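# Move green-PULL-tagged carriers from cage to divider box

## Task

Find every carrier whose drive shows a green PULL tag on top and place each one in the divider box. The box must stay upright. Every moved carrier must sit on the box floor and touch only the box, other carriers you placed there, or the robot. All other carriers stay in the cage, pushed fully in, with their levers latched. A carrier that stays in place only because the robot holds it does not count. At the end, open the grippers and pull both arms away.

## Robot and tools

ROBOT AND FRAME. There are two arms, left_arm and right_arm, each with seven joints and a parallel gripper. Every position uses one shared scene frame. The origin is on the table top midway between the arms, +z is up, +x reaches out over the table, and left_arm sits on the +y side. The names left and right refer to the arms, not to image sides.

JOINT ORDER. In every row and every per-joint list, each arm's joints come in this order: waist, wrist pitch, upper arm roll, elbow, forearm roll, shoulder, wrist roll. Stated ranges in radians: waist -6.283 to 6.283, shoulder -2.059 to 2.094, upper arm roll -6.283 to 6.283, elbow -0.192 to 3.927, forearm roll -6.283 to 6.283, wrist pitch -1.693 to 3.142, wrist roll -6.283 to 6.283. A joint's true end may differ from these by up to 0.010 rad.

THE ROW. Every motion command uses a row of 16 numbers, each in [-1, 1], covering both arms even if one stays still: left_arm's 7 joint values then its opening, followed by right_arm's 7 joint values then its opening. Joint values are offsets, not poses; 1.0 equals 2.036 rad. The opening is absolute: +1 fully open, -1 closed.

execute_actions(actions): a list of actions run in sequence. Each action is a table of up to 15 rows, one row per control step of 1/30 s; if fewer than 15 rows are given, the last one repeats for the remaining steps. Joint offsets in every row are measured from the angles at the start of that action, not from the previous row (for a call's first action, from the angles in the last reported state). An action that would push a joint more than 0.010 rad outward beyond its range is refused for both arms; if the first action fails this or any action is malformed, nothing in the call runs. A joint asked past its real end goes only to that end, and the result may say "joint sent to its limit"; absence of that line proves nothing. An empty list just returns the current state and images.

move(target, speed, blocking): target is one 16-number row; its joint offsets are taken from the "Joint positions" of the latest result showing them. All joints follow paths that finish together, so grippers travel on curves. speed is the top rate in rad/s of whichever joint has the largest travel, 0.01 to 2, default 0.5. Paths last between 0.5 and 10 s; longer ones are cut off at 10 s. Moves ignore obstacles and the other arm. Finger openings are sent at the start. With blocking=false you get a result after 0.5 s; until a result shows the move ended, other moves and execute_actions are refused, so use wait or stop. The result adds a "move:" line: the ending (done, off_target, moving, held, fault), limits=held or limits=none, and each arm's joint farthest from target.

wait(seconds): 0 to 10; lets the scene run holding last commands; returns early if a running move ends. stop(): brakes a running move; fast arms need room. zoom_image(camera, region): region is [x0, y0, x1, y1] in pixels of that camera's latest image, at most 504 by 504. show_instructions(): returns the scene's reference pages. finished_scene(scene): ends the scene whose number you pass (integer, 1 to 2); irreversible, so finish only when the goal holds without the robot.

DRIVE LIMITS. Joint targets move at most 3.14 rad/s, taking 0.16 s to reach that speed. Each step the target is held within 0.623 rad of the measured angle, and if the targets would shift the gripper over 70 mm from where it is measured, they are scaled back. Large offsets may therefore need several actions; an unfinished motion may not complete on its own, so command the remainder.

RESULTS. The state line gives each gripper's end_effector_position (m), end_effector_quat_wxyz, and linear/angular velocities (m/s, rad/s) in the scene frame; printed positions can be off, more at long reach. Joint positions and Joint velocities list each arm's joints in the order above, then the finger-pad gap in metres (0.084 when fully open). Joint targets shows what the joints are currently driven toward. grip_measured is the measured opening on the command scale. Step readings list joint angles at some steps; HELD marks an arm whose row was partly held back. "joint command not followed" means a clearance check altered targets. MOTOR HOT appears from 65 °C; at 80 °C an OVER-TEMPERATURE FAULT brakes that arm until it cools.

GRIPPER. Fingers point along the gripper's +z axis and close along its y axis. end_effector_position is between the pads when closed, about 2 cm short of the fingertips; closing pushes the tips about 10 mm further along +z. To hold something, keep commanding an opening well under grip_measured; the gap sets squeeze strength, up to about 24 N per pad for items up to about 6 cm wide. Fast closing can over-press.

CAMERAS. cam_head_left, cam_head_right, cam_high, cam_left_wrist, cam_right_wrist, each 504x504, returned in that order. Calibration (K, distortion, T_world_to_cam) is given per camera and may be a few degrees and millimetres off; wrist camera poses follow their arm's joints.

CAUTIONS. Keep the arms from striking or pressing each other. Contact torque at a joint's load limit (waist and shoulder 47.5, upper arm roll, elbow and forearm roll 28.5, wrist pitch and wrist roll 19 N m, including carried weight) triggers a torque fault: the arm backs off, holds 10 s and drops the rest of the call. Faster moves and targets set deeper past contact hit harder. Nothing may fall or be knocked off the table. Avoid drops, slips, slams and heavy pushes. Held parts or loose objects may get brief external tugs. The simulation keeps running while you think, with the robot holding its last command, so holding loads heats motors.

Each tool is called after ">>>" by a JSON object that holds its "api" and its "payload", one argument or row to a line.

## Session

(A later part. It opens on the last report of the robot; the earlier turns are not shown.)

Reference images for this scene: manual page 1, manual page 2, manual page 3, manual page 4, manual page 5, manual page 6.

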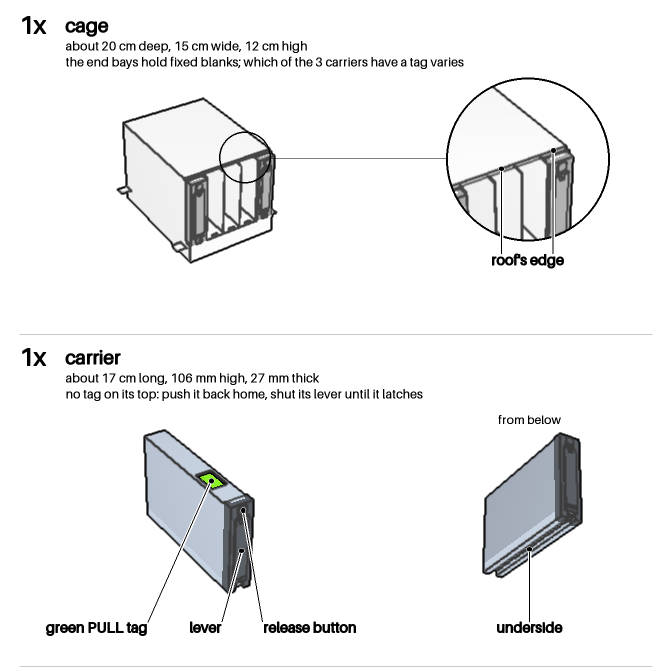

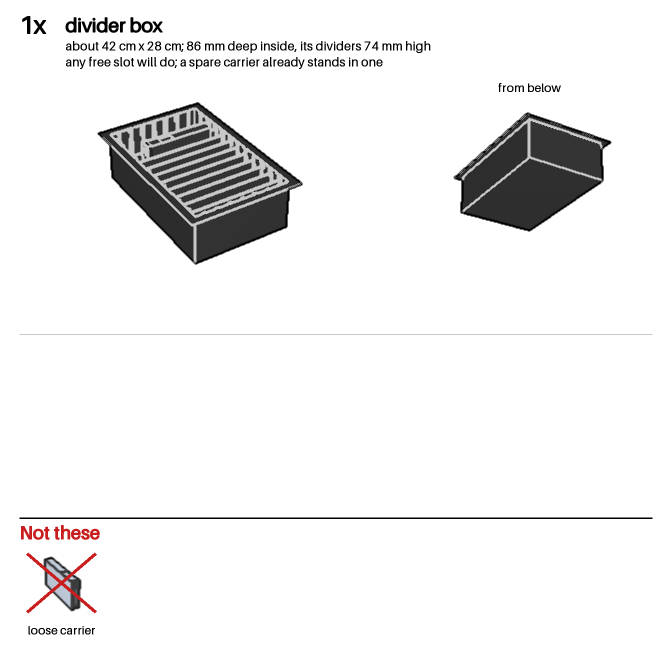

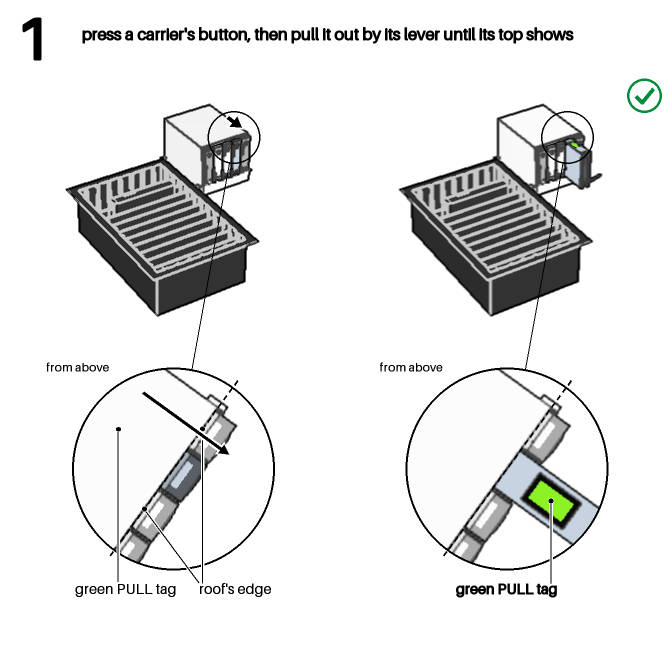

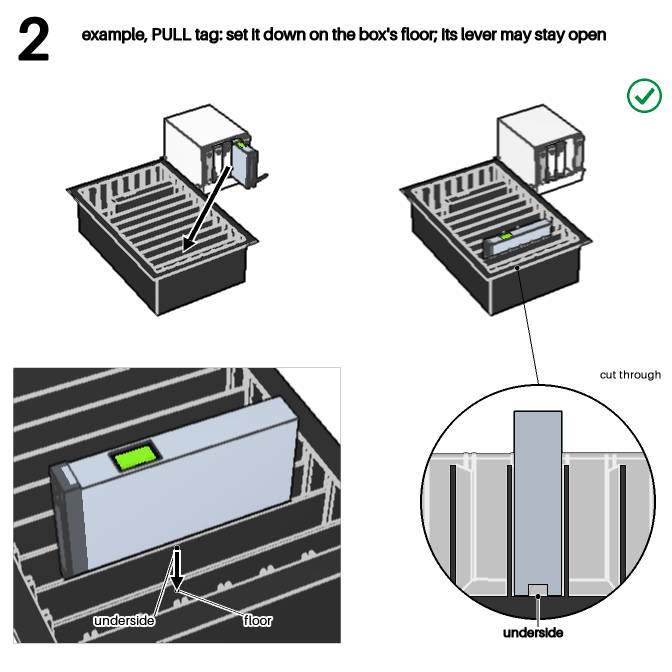

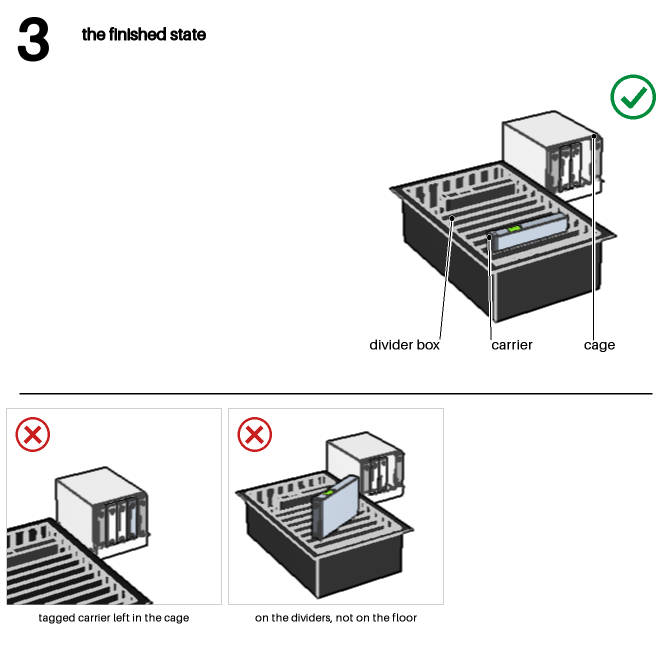

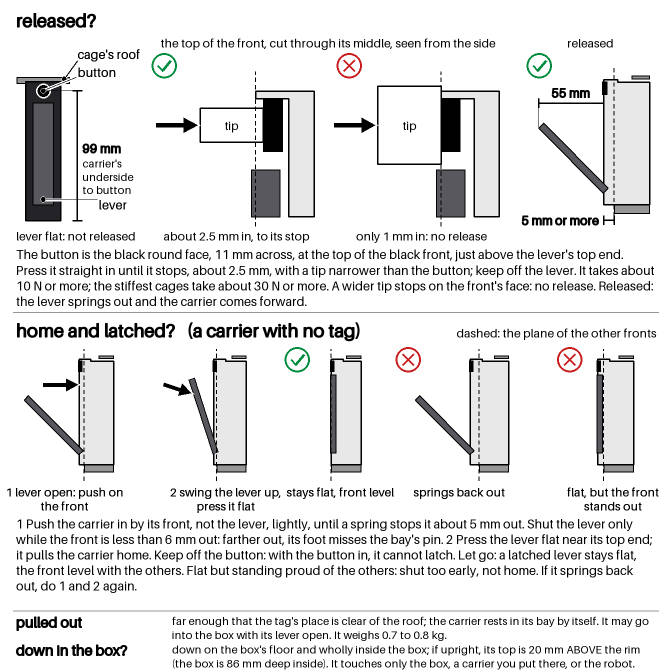

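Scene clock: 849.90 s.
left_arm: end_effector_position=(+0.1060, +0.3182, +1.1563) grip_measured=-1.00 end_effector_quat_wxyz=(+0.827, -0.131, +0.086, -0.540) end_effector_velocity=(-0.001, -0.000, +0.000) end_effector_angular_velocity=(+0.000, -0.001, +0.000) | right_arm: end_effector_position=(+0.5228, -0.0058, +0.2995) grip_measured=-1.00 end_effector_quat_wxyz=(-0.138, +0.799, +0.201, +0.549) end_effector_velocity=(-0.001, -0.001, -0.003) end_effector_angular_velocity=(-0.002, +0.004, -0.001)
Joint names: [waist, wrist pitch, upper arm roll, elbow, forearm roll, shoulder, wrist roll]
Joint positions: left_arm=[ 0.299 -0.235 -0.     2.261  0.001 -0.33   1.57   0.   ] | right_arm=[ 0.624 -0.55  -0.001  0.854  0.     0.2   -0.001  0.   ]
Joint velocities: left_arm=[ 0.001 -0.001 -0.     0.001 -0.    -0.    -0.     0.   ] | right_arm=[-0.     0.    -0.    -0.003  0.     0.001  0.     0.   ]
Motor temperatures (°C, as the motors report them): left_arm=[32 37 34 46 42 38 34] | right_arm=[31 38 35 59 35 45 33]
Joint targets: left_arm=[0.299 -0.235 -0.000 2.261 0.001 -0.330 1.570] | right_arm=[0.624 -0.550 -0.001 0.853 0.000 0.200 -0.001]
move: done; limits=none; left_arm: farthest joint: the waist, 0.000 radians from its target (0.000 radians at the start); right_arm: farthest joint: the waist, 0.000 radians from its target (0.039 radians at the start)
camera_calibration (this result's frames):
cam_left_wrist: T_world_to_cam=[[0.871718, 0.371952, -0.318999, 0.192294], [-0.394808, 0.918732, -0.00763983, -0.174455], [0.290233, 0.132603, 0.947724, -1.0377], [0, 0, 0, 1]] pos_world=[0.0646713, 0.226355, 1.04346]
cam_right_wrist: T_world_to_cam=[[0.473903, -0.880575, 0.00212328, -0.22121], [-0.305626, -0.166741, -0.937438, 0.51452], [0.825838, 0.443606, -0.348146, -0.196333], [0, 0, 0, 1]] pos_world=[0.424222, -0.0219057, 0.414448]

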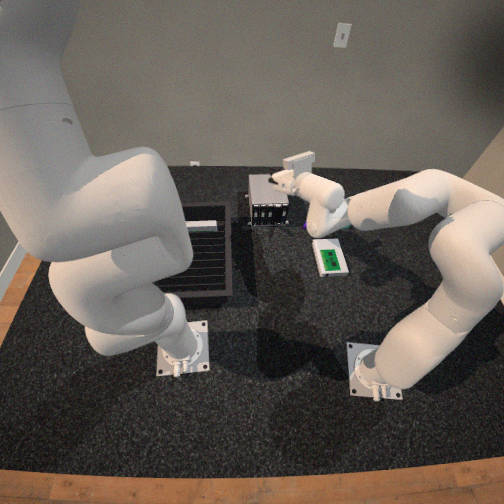

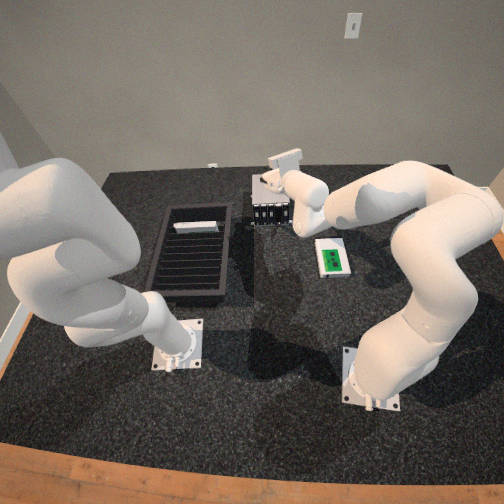

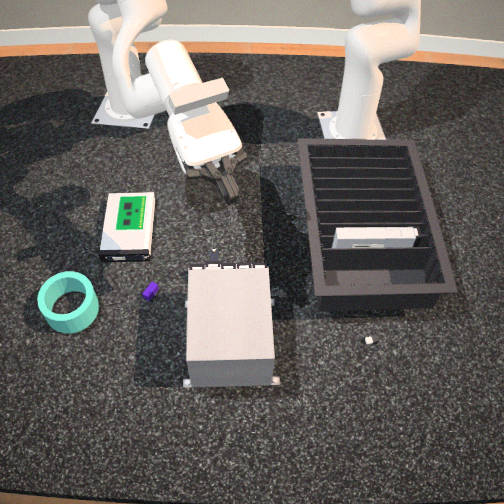

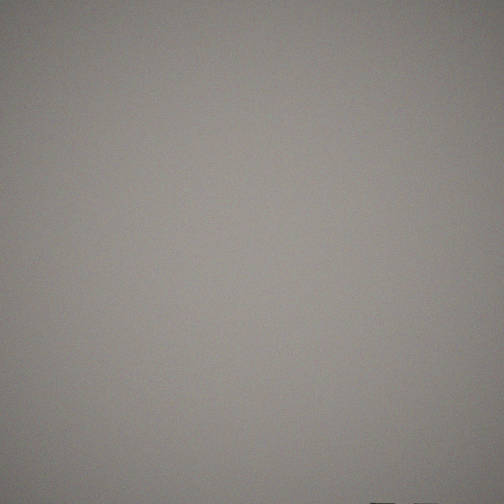

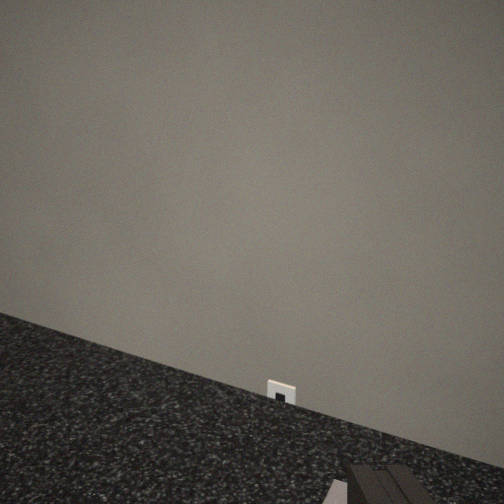

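>>> {"api": "move", "payload": {
  "target": [0,0,0,0,0,0,0,-1,0,0,0,0,0,0.1454,0,-1],
  "speed": 0.4
}}

>>> {"api": "move", "payload": {
  "target": [0,0,0,0,0,0,0,-1,-0.0043,0.0122,0,0.0244,0,0.0124,0,-1],
  "speed": 0.1
}}

>>> {"api": "zoom_image", "payload": {
  "camera": "cam_right_wrist",
  "region": [280,360,504,504]
}}

Scene clock: 855.60 s.
left_arm: end_effector_position=(+0.1060, +0.3182, +1.1563) grip_measured=-1.00 end_effector_quat_wxyz=(+0.827, -0.131, +0.086, -0.540) end_effector_velocity=(+0.000, -0.000, -0.000) end_effector_angular_velocity=(-0.000, +0.001, -0.001) | right_arm: end_effector_position=(+0.5067, -0.0145, +0.1114) grip_measured=-1.00 end_effector_quat_wxyz=(-0.107, +0.871, +0.220, +0.426) end_effector_velocity=(-0.001, +0.000, -0.003) end_effector_angular_velocity=(-0.003, +0.004, +0.002)
Joint names: [waist, wrist pitch, upper arm roll, elbow, forearm roll, shoulder, wrist roll]
Joint positions: left_arm=[ 0.299 -0.235 -0.     2.261  0.001 -0.33   1.57   0.   ] | right_arm=[ 0.624 -0.55  -0.001  0.854  0.     0.496 -0.001  0.   ]
Joint velocities: left_arm=[ 0.     0.001 -0.001 -0.     0.    -0.    -0.     0.   ] | right_arm=[ 0.     0.     0.    -0.002 -0.001  0.003 -0.001  0.   ]
Motor temperatures (°C, as the motors report them): left_arm=[32 37 34 46 42 38 34] | right_arm=[31 38 35 61 35 45 33]
Joint targets: left_arm=[0.299 -0.235 -0.000 2.261 0.001 -0.330 1.570] | right_arm=[0.624 -0.550 -0.001 0.854 0.000 0.496 -0.001]
move: done; limits=none; left_arm: farthest joint: the waist, 0.000 radians from its target (0.000 radians at the start); right_arm: farthest joint: the waist, 0.000 radians from its target (0.000 radians at the start)
camera_calibration (this result's frames):
cam_left_wrist: T_world_to_cam=[[0.871718, 0.371952, -0.318999, 0.192294], [-0.394808, 0.918732, -0.00763984, -0.174455], [0.290233, 0.132603, 0.947724, -1.0377], [0, 0, 0, 1]] pos_world=[0.0646713, 0.226355, 1.04346]
cam_right_wrist: T_world_to_cam=[[0.474464, -0.880272, 0.00219418, -0.221111], [-0.532481, -0.288988, -0.795581, 0.429194], [0.700962, 0.376306, -0.605843, -0.153695], [0, 0, 0, 1]] pos_world=[0.441181, -0.0127698, 0.248829]

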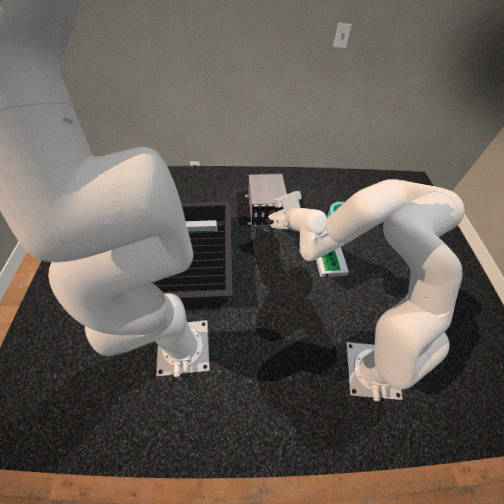

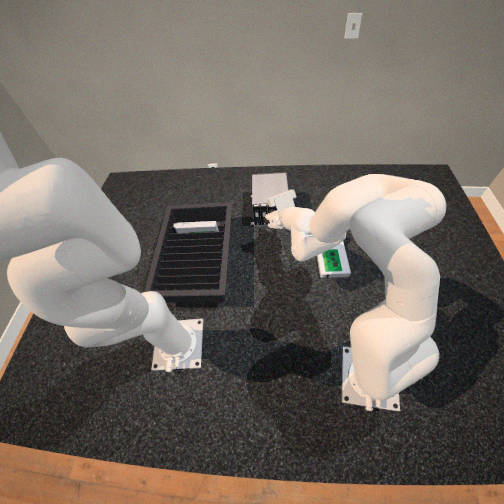

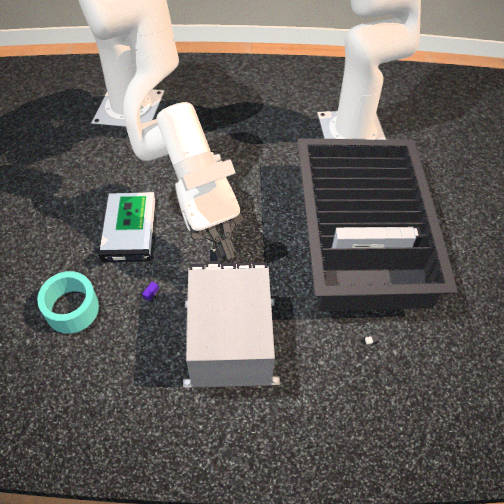

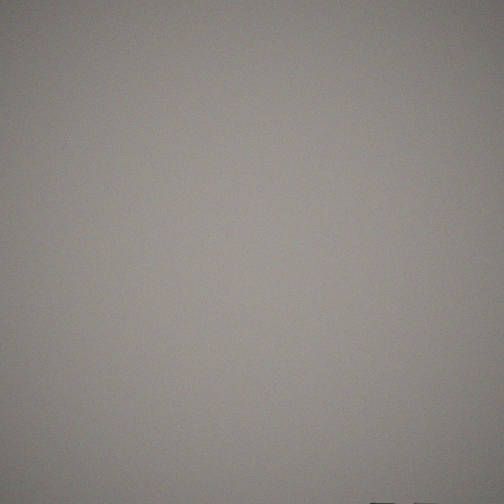

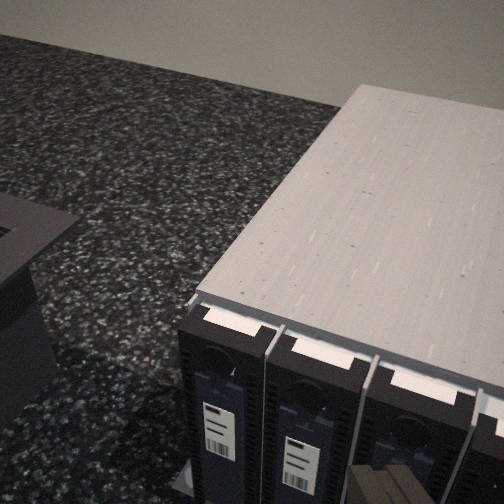

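Scene clock: 856.60 s.
left_arm: end_effector_position=(+0.1060, +0.3182, +1.1563) grip_measured=-1.00 end_effector_quat_wxyz=(+0.827, -0.131, +0.086, -0.540) end_effector_velocity=(-0.000, +0.000, -0.000) end_effector_angular_velocity=(-0.000, -0.000, +0.002) | right_arm: end_effector_position=(+0.5195, -0.0125, +0.1103) grip_measured=-1.00 end_effector_quat_wxyz=(-0.105, +0.873, +0.217, +0.425) end_effector_velocity=(+0.001, +0.000, +0.001) end_effector_angular_velocity=(-0.000, -0.003, +0.001)
Joint names: [waist, wrist pitch, upper arm roll, elbow, forearm roll, shoulder, wrist roll]
Joint positions: left_arm=[ 0.299 -0.235 -0.     2.261  0.001 -0.33   1.57   0.   ] | right_arm=[ 0.616 -0.525 -0.     0.902 -0.     0.521 -0.001  0.   ]
Joint velocities: left_arm=[ 0.001 -0.     0.    -0.     0.    -0.     0.     0.   ] | right_arm=[ 0.001 -0.001 -0.001  0.002 -0.001  0.001 -0.     0.   ]
Motor temperatures (°C, as the motors report them): left_arm=[32 37 34 46 42 38 34] | right_arm=[31 38 35 61 35 45 33]
Joint targets: left_arm=[0.299 -0.235 -0.000 2.261 0.001 -0.330 1.570] | right_arm=[0.615 -0.525 -0.001 0.903 0.000 0.521 -0.001]
move: done; limits=none; left_arm: farthest joint: the waist, 0.000 radians from its target (0.000 radians at the start); right_arm: farthest joint: the waist, 0.001 radians from its target (0.009 radians at the start)
camera_calibration (this result's frames):
cam_left_wrist: T_world_to_cam=[[0.871718, 0.371952, -0.318999, 0.192294], [-0.394808, 0.918732, -0.00763981, -0.174455], [0.290233, 0.132603, 0.947724, -1.0377], [0, 0, 0, 1]] pos_world=[0.0646713, 0.226355, 1.04346]
cam_right_wrist: T_world_to_cam=[[0.46854, -0.88344, 0.00182238, -0.22239], [-0.536508, -0.286179, -0.79389, 0.437688], [0.701876, 0.370992, -0.608059, -0.164403], [0, 0, 0, 1]] pos_world=[0.454412, -0.010219, 0.247914]

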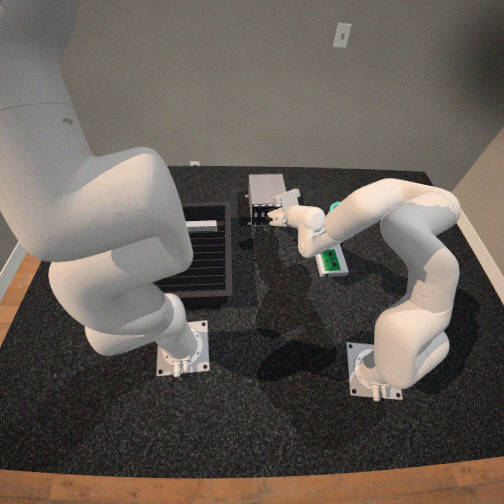

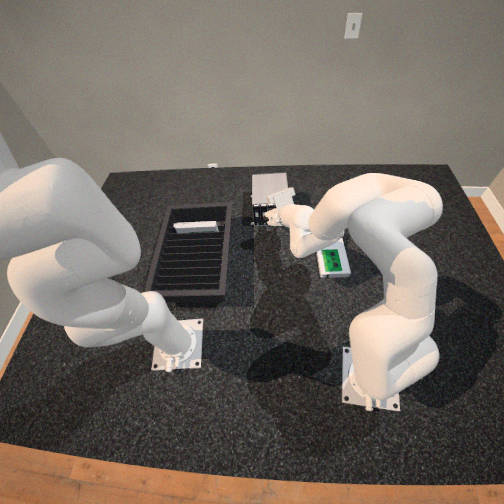

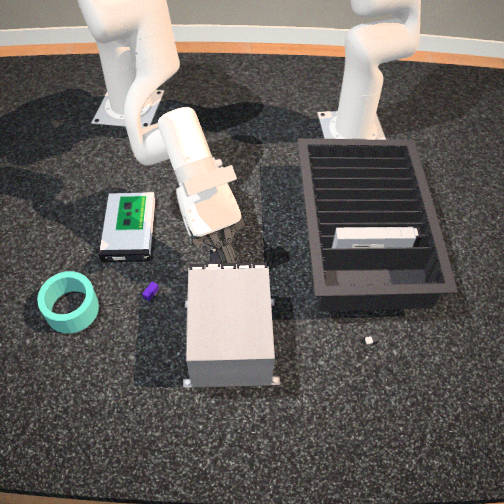

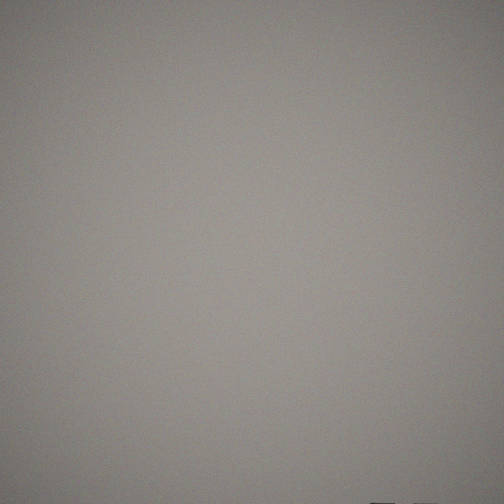

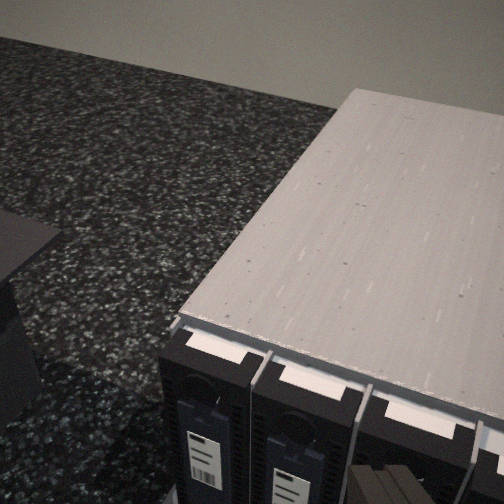

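Region (280, 360, 504, 504) of cam_right_wrist's 504x504 image, scaled by 2.250, with more detail than that image has; it fills the top 324 rows of this view, and the rest is white.

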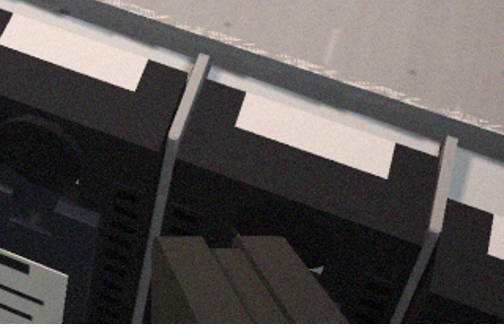

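>>> {"api": "move", "payload": {
  "target": [0,0,0,0,0,0,0,-1,-0.0035,0.0064,0,0.0125,0,0.0061,0,-1],
  "speed": 0.025
}}

>>> {"api": "zoom_image", "payload": {
  "camera": "cam_right_wrist",
  "region": [280,360,504,504]
}}

>>> {"api": "move", "payload": {
  "target": [0,0,0,0,0,0,0,-1,0.0062,-0.0174,0,-0.0349,0,-0.0176,0,-1],
  "speed": 0.15
}}

Scene clock: 888.77 s.
left_arm: end_effector_position=(+0.1060, +0.3182, +1.1563) grip_measured=-1.00 end_effector_quat_wxyz=(+0.827, -0.131, +0.086, -0.540) end_effector_velocity=(+0.000, -0.000, -0.000) end_effector_angular_velocity=(-0.000, +0.000, -0.001) | right_arm: end_effector_position=(+0.5248, -0.0126, +0.1088) grip_measured=-1.00 end_effector_quat_wxyz=(-0.104, +0.874, +0.215, +0.423) end_effector_velocity=(+0.001, -0.002, +0.000) end_effector_angular_velocity=(-0.001, -0.001, -0.002)
Joint names: [waist, wrist pitch, upper arm roll, elbow, forearm roll, shoulder, wrist roll]
Joint positions: left_arm=[ 0.299 -0.235 -0.     2.261  0.001 -0.33   1.57   0.   ] | right_arm=[ 0.61  -0.513  0.002  0.922 -0.001  0.533 -0.001  0.   ]
Joint velocities: left_arm=[ 0.    -0.    -0.    -0.001 -0.    -0.    -0.     0.   ] | right_arm=[-0.003  0.    -0.001  0.001 -0.001  0.    -0.001  0.   ]
Motor temperatures (°C, as the motors report them): left_arm=[32 37 34 45 42 38 34] | right_arm=[31 40 36 67 35 48 33]
Joint targets: left_arm=[0.299 -0.235 -0.000 2.261 0.001 -0.330 1.570] | right_arm=[0.609 -0.512 -0.000 0.928 -0.000 0.534 -0.001]
MOTOR HOT: a motor of the right arm reached 65 °C. Now the hottest motor of the right arm, the elbow, reports 67 °C. The temperature limit of the motors' drives, at which the controller stops that arm, is 80 °C. To cool a motor, set the load down, stop pushing, or move to a pose that needs little force.
move: done; limits=none; left_arm: farthest joint: the waist, 0.000 radians from its target (0.000 radians at the start); right_arm: farthest joint: the elbow, 0.006 radians from its target (0.024 radians at the start)
camera_calibration (this result's frames):
cam_left_wrist: T_world_to_cam=[[0.871718, 0.371952, -0.318999, 0.192294], [-0.394808, 0.918732, -0.00763978, -0.174455], [0.290233, 0.132603, 0.947724, -1.0377], [0, 0, 0, 1]] pos_world=[0.0646713, 0.226355, 1.04346]
cam_right_wrist: T_world_to_cam=[[0.46523, -0.885189, 0.00123491, -0.223168], [-0.540567, -0.285211, -0.791481, 0.441151], [0.700963, 0.367553, -0.611192, -0.168152], [0, 0, 0, 1]] pos_world=[0.460164, -0.00991948, 0.246666]

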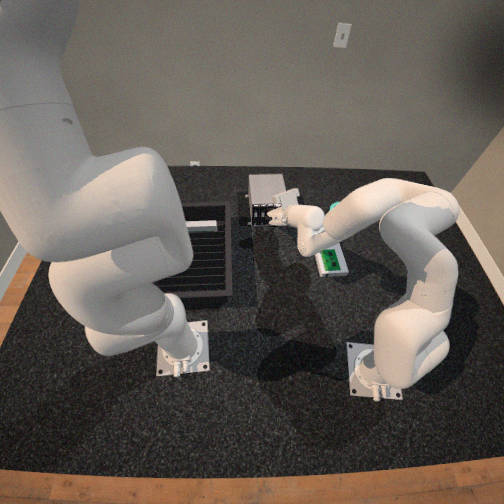

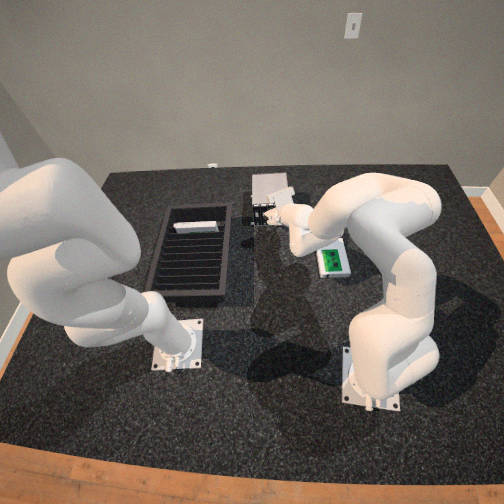

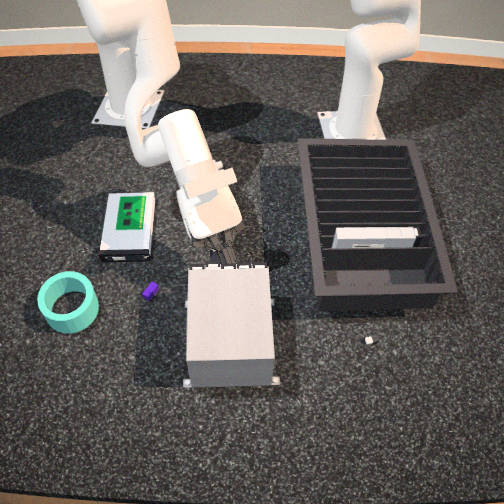

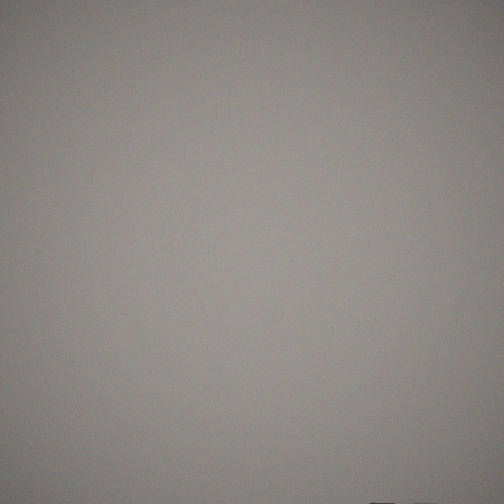

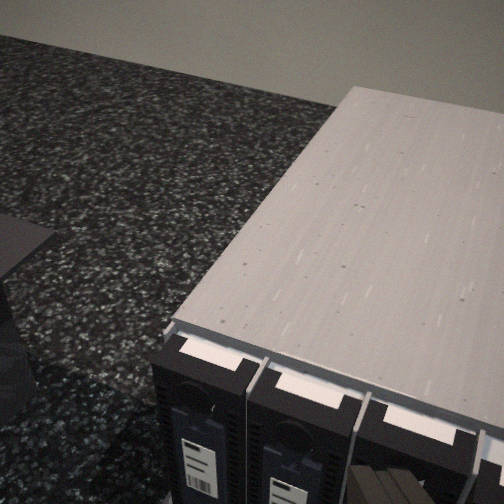

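Region (280, 360, 504, 504) of cam_right_wrist's 504x504 image, scaled by 2.250, with more detail than that image has; it fills the top 324 rows of this view, and the rest is white.

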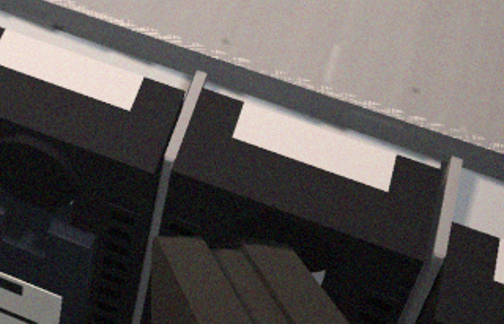

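Scene clock: 889.77 s.
left_arm: end_effector_position=(+0.1060, +0.3182, +1.1563) grip_measured=-1.00 end_effector_quat_wxyz=(+0.827, -0.131, +0.086, -0.540) end_effector_velocity=(+0.000, +0.001, -0.000) end_effector_angular_velocity=(-0.001, +0.000, +0.001) | right_arm: end_effector_position=(+0.5045, -0.0139, +0.1085) grip_measured=-1.00 end_effector_quat_wxyz=(-0.107, +0.873, +0.221, +0.422) end_effector_velocity=(-0.001, +0.001, +0.001) end_effector_angular_velocity=(-0.000, -0.001, +0.002)
Joint names: [waist, wrist pitch, upper arm roll, elbow, forearm roll, shoulder, wrist roll]
Joint positions: left_arm=[ 0.299 -0.235 -0.     2.261  0.001 -0.33   1.57   0.   ] | right_arm=[ 0.623 -0.548  0.002  0.851 -0.001  0.497 -0.001  0.   ]
Joint velocities: left_arm=[ 0.001 -0.001  0.001 -0.001  0.     0.    -0.     0.   ] | right_arm=[ 0.003  0.    -0.001 -0.001 -0.    -0.002 -0.     0.   ]
Motor temperatures (°C, as the motors report them): left_arm=[32 37 34 45 42 38 34] | right_arm=[31 40 36 67 35 48 33]
Joint targets: left_arm=[0.299 -0.235 -0.000 2.261 0.001 -0.330 1.570] | right_arm=[0.622 -0.548 0.002 0.851 -0.001 0.497 -0.001]
MOTOR HOT: still on. Now the hottest motor of the right arm, the elbow, reports 67 °C; a drive's own limit is 80 °C.
move: done; limits=none; left_arm: farthest joint: the waist, 0.000 radians from its target (0.000 radians at the start); right_arm: farthest joint: the wrist pitch, 0.001 radians from its target (0.036 radians at the start)
camera_calibration (this result's frames):
cam_left_wrist: T_world_to_cam=[[0.871718, 0.371952, -0.318999, 0.192294], [-0.394808, 0.918732, -0.00763978, -0.174455], [0.290233, 0.132603, 0.947724, -1.0377], [0, 0, 0, 1]] pos_world=[0.0646714, 0.226355, 1.04346]
cam_right_wrist: T_world_to_cam=[[0.477041, -0.87888, 0.00110151, -0.220705], [-0.536944, -0.292436, -0.79131, 0.427679], [0.695789, 0.376896, -0.611414, -0.150914], [0, 0, 0, 1]] pos_world=[0.43993, -0.0120256, 0.246399]

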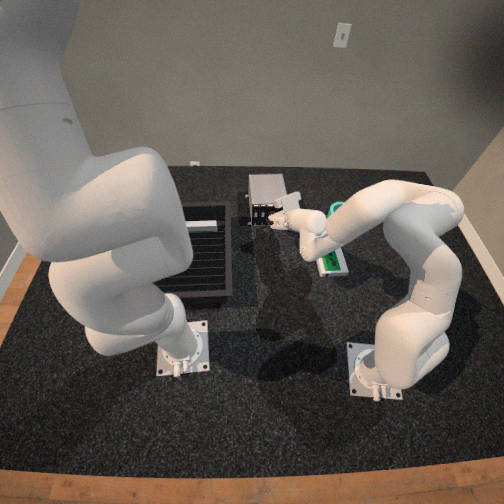

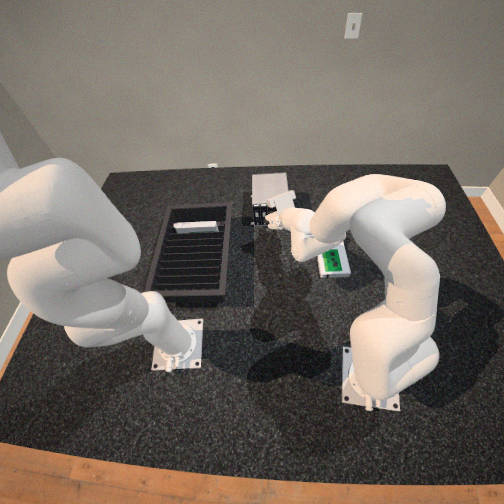

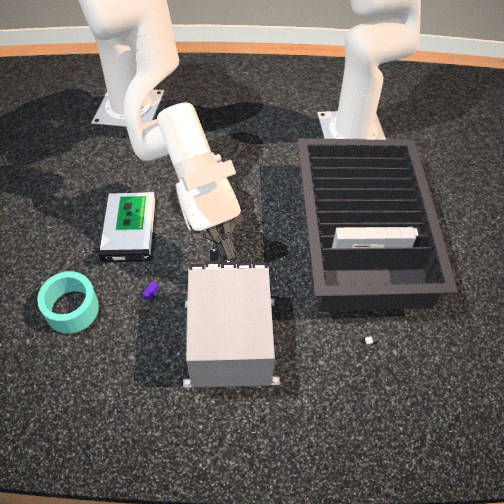

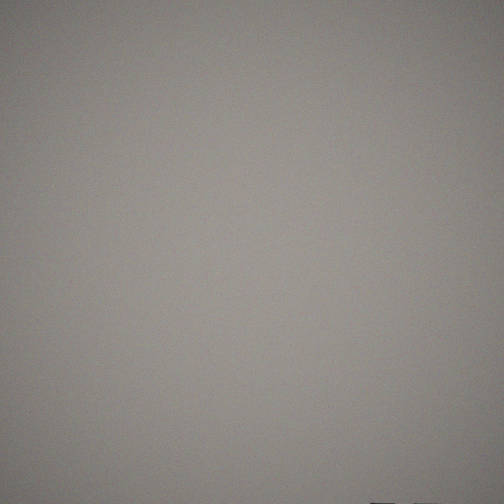

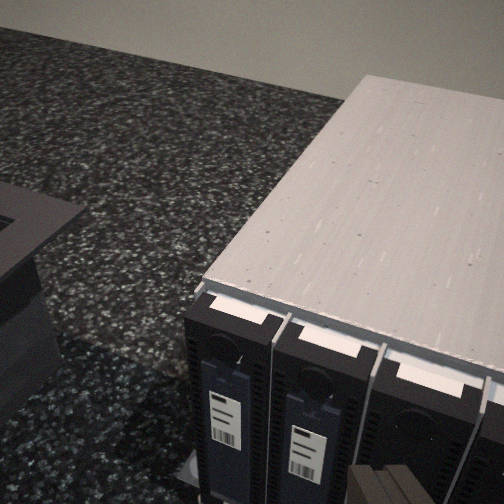

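>>> {"api": "zoom_image", "payload": {
  "camera": "cam_right_wrist",
  "region": [280,330,504,504]
}}

>>> {"api": "zoom_image", "payload": {
  "camera": "cam_high",
  "region": [170,220,290,290]
}}

Region (280, 330, 504, 504) of cam_right_wrist's 504x504 image, scaled by 2.250, with more detail than that image has.

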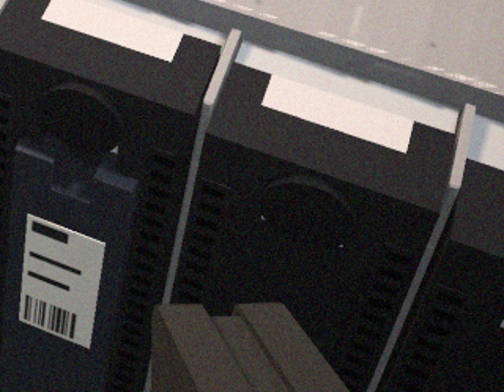

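Region (170, 220, 290, 290) of cam_high's 504x504 image, scaled by 4.200, with more detail than that image has; it fills the top 294 rows of this view, and the rest is white.

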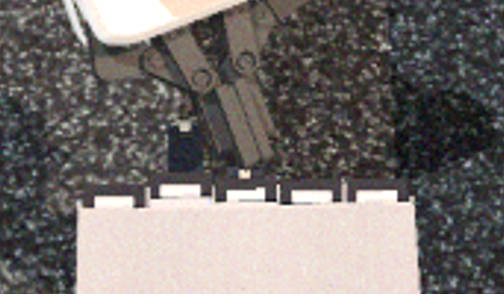

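>>> {"api": "execute_actions", "payload": {
  "actions": [
    [[0,0,0,0,0,0,0,-1,0,0,0,0,0,-0.015,0,-1],[0,0,0,0,0,0,0,-1,0,0,0,0,0,-0.03,0,-1],[0,0,0,0,0,0,0,-1,0,0,0,0,0,-0.0476,0,-1]],
    [[0,0,0,0,0,0,0,-1,0.007,0.004,0,0.009,0,0,0,-1],[0,0,0,0,0,0,0,-1,0.014,0.008,0,0.018,0,0,0,-1],[0,0,0,0,0,0,0,-1,0.0198,0.012,0,0.0268,0,0,0,-1]]
  ]
}}

Scene clock: 907.63 s.
left_arm: end_effector_position=(+0.1060, +0.3182, +1.1563) grip_measured=-1.00 end_effector_quat_wxyz=(+0.827, -0.131, +0.086, -0.540) end_effector_velocity=(+0.000, -0.000, -0.000) end_effector_angular_velocity=(+0.000, -0.001, -0.001) | right_arm: end_effector_position=(+0.5171, +0.0212, +0.1868) grip_measured=-1.00 end_effector_quat_wxyz=(-0.129, +0.841, +0.230, +0.472) end_effector_velocity=(-0.001, +0.007, +0.004) end_effector_angular_velocity=(+0.003, -0.005, +0.012)
Joint names: [waist, wrist pitch, upper arm roll, elbow, forearm roll, shoulder, wrist roll]
Joint positions: left_arm=[ 0.299 -0.235 -0.     2.261  0.001 -0.33   1.57   0.   ] | right_arm=[ 0.662 -0.523  0.001  0.903 -0.001  0.403 -0.001  0.   ]
Joint velocities: left_arm=[ 0.    -0.001 -0.001  0.     0.     0.    -0.001  0.   ] | right_arm=[ 0.007  0.004  0.004  0.008 -0.002 -0.001 -0.     0.   ]
Motor temperatures (°C, as the motors report them): left_arm=[32 37 34 45 42 38 34] | right_arm=[31 40 35 65 35 48 33]
Joint targets: left_arm=[0.299 -0.235 -0.000 2.261 0.001 -0.330 1.570] | right_arm=[0.663 -0.523 0.002 0.905 -0.001 0.403 -0.001]
MOTOR HOT: still on. Now the hottest motor of the right arm, the elbow, reports 65 °C; a drive's own limit is 80 °C.
Step readings (joint positions; steps 1 to 15: 1st action; 16 to 30: 2nd action):
0: left_arm=[0.299 -0.235 -0.000 2.261 0.001 -0.330 1.570] | right_arm=[0.622 -0.548 0.002 0.851 -0.001 0.497 -0.001]
1: left_arm=[0.299 -0.235 -0.000 2.261 0.001 -0.330 1.570] | right_arm=[0.622 -0.548 0.002 0.851 -0.001 0.497 -0.001]
2: left_arm=[0.299 -0.235 -0.000 2.261 0.001 -0.330 1.570] | right_arm=[0.622 -0.548 0.002 0.850 -0.001 0.495 -0.001]
4: left_arm=[0.299 -0.235 -0.000 2.261 0.001 -0.330 1.570] | right_arm=[0.623 -0.546 0.002 0.847 -0.001 0.474 -0.001]
8: left_arm=[0.299 -0.235 -0.000 2.261 0.001 -0.330 1.570] | right_arm=[0.622 -0.549 0.000 0.856 -0.000 0.413 -0.001]
15: left_arm=[0.299 -0.235 -0.000 2.261 0.001 -0.330 1.570] | right_arm=[0.622 -0.547 0.002 0.850 -0.001 0.403 -0.001]
16: left_arm=[0.299 -0.235 -0.000 2.261 0.001 -0.330 1.570] | right_arm=[0.623 -0.547 0.002 0.850 -0.001 0.402 -0.001]
17: left_arm=[0.299 -0.235 -0.000 2.261 0.001 -0.330 1.570] | right_arm=[0.624 -0.546 0.001 0.852 -0.001 0.402 -0.001]
19: left_arm=[0.299 -0.235 -0.000 2.261 0.001 -0.330 1.570] | right_arm=[0.635 -0.539 -0.000 0.867 -0.000 0.403 -0.001]
23: left_arm=[0.299 -0.235 -0.000 2.261 0.001 -0.330 1.570] | right_arm=[0.658 -0.527 0.005 0.898 -0.001 0.402 -0.001]
30: Joint positions above
camera_calibration (this result's frames):
cam_left_wrist: T_world_to_cam=[[0.871718, 0.371952, -0.318999, 0.192294], [-0.394808, 0.918732, -0.00763986, -0.174455], [0.290233, 0.132603, 0.947724, -1.0377], [0, 0, 0, 1]] pos_world=[0.0646713, 0.226355, 1.04346]
cam_right_wrist: T_world_to_cam=[[0.510176, -0.860068, 0.0017991, -0.213632], [-0.437984, -0.261603, -0.860078, 0.467647], [0.740196, 0.438003, -0.51016, -0.168232], [0, 0, 0, 1]] pos_world=[0.438337, 0.0122858, 0.316772]

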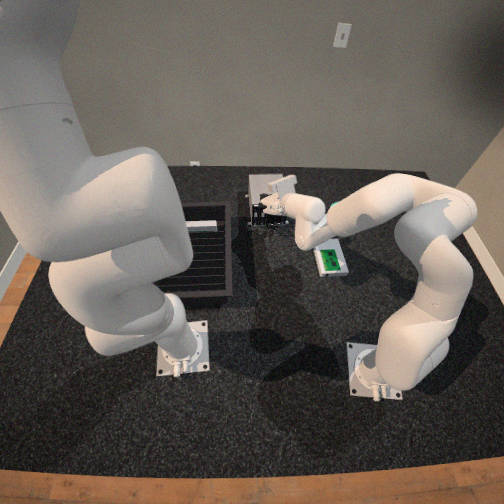

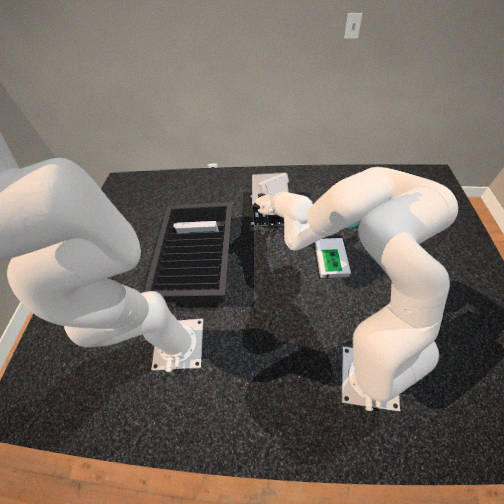

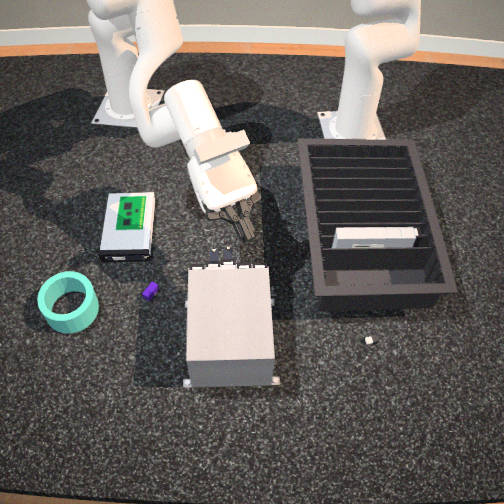

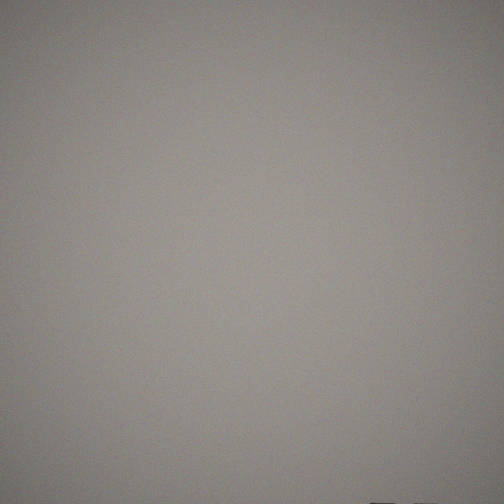

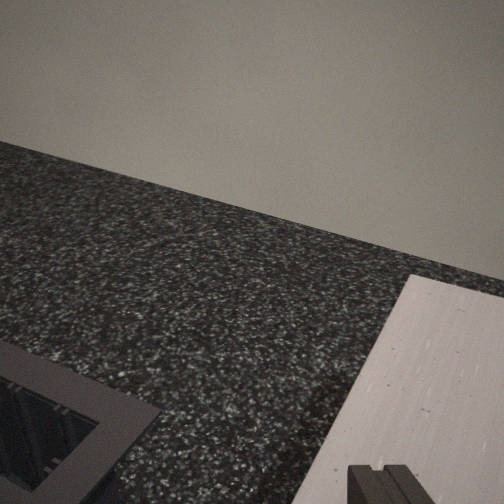

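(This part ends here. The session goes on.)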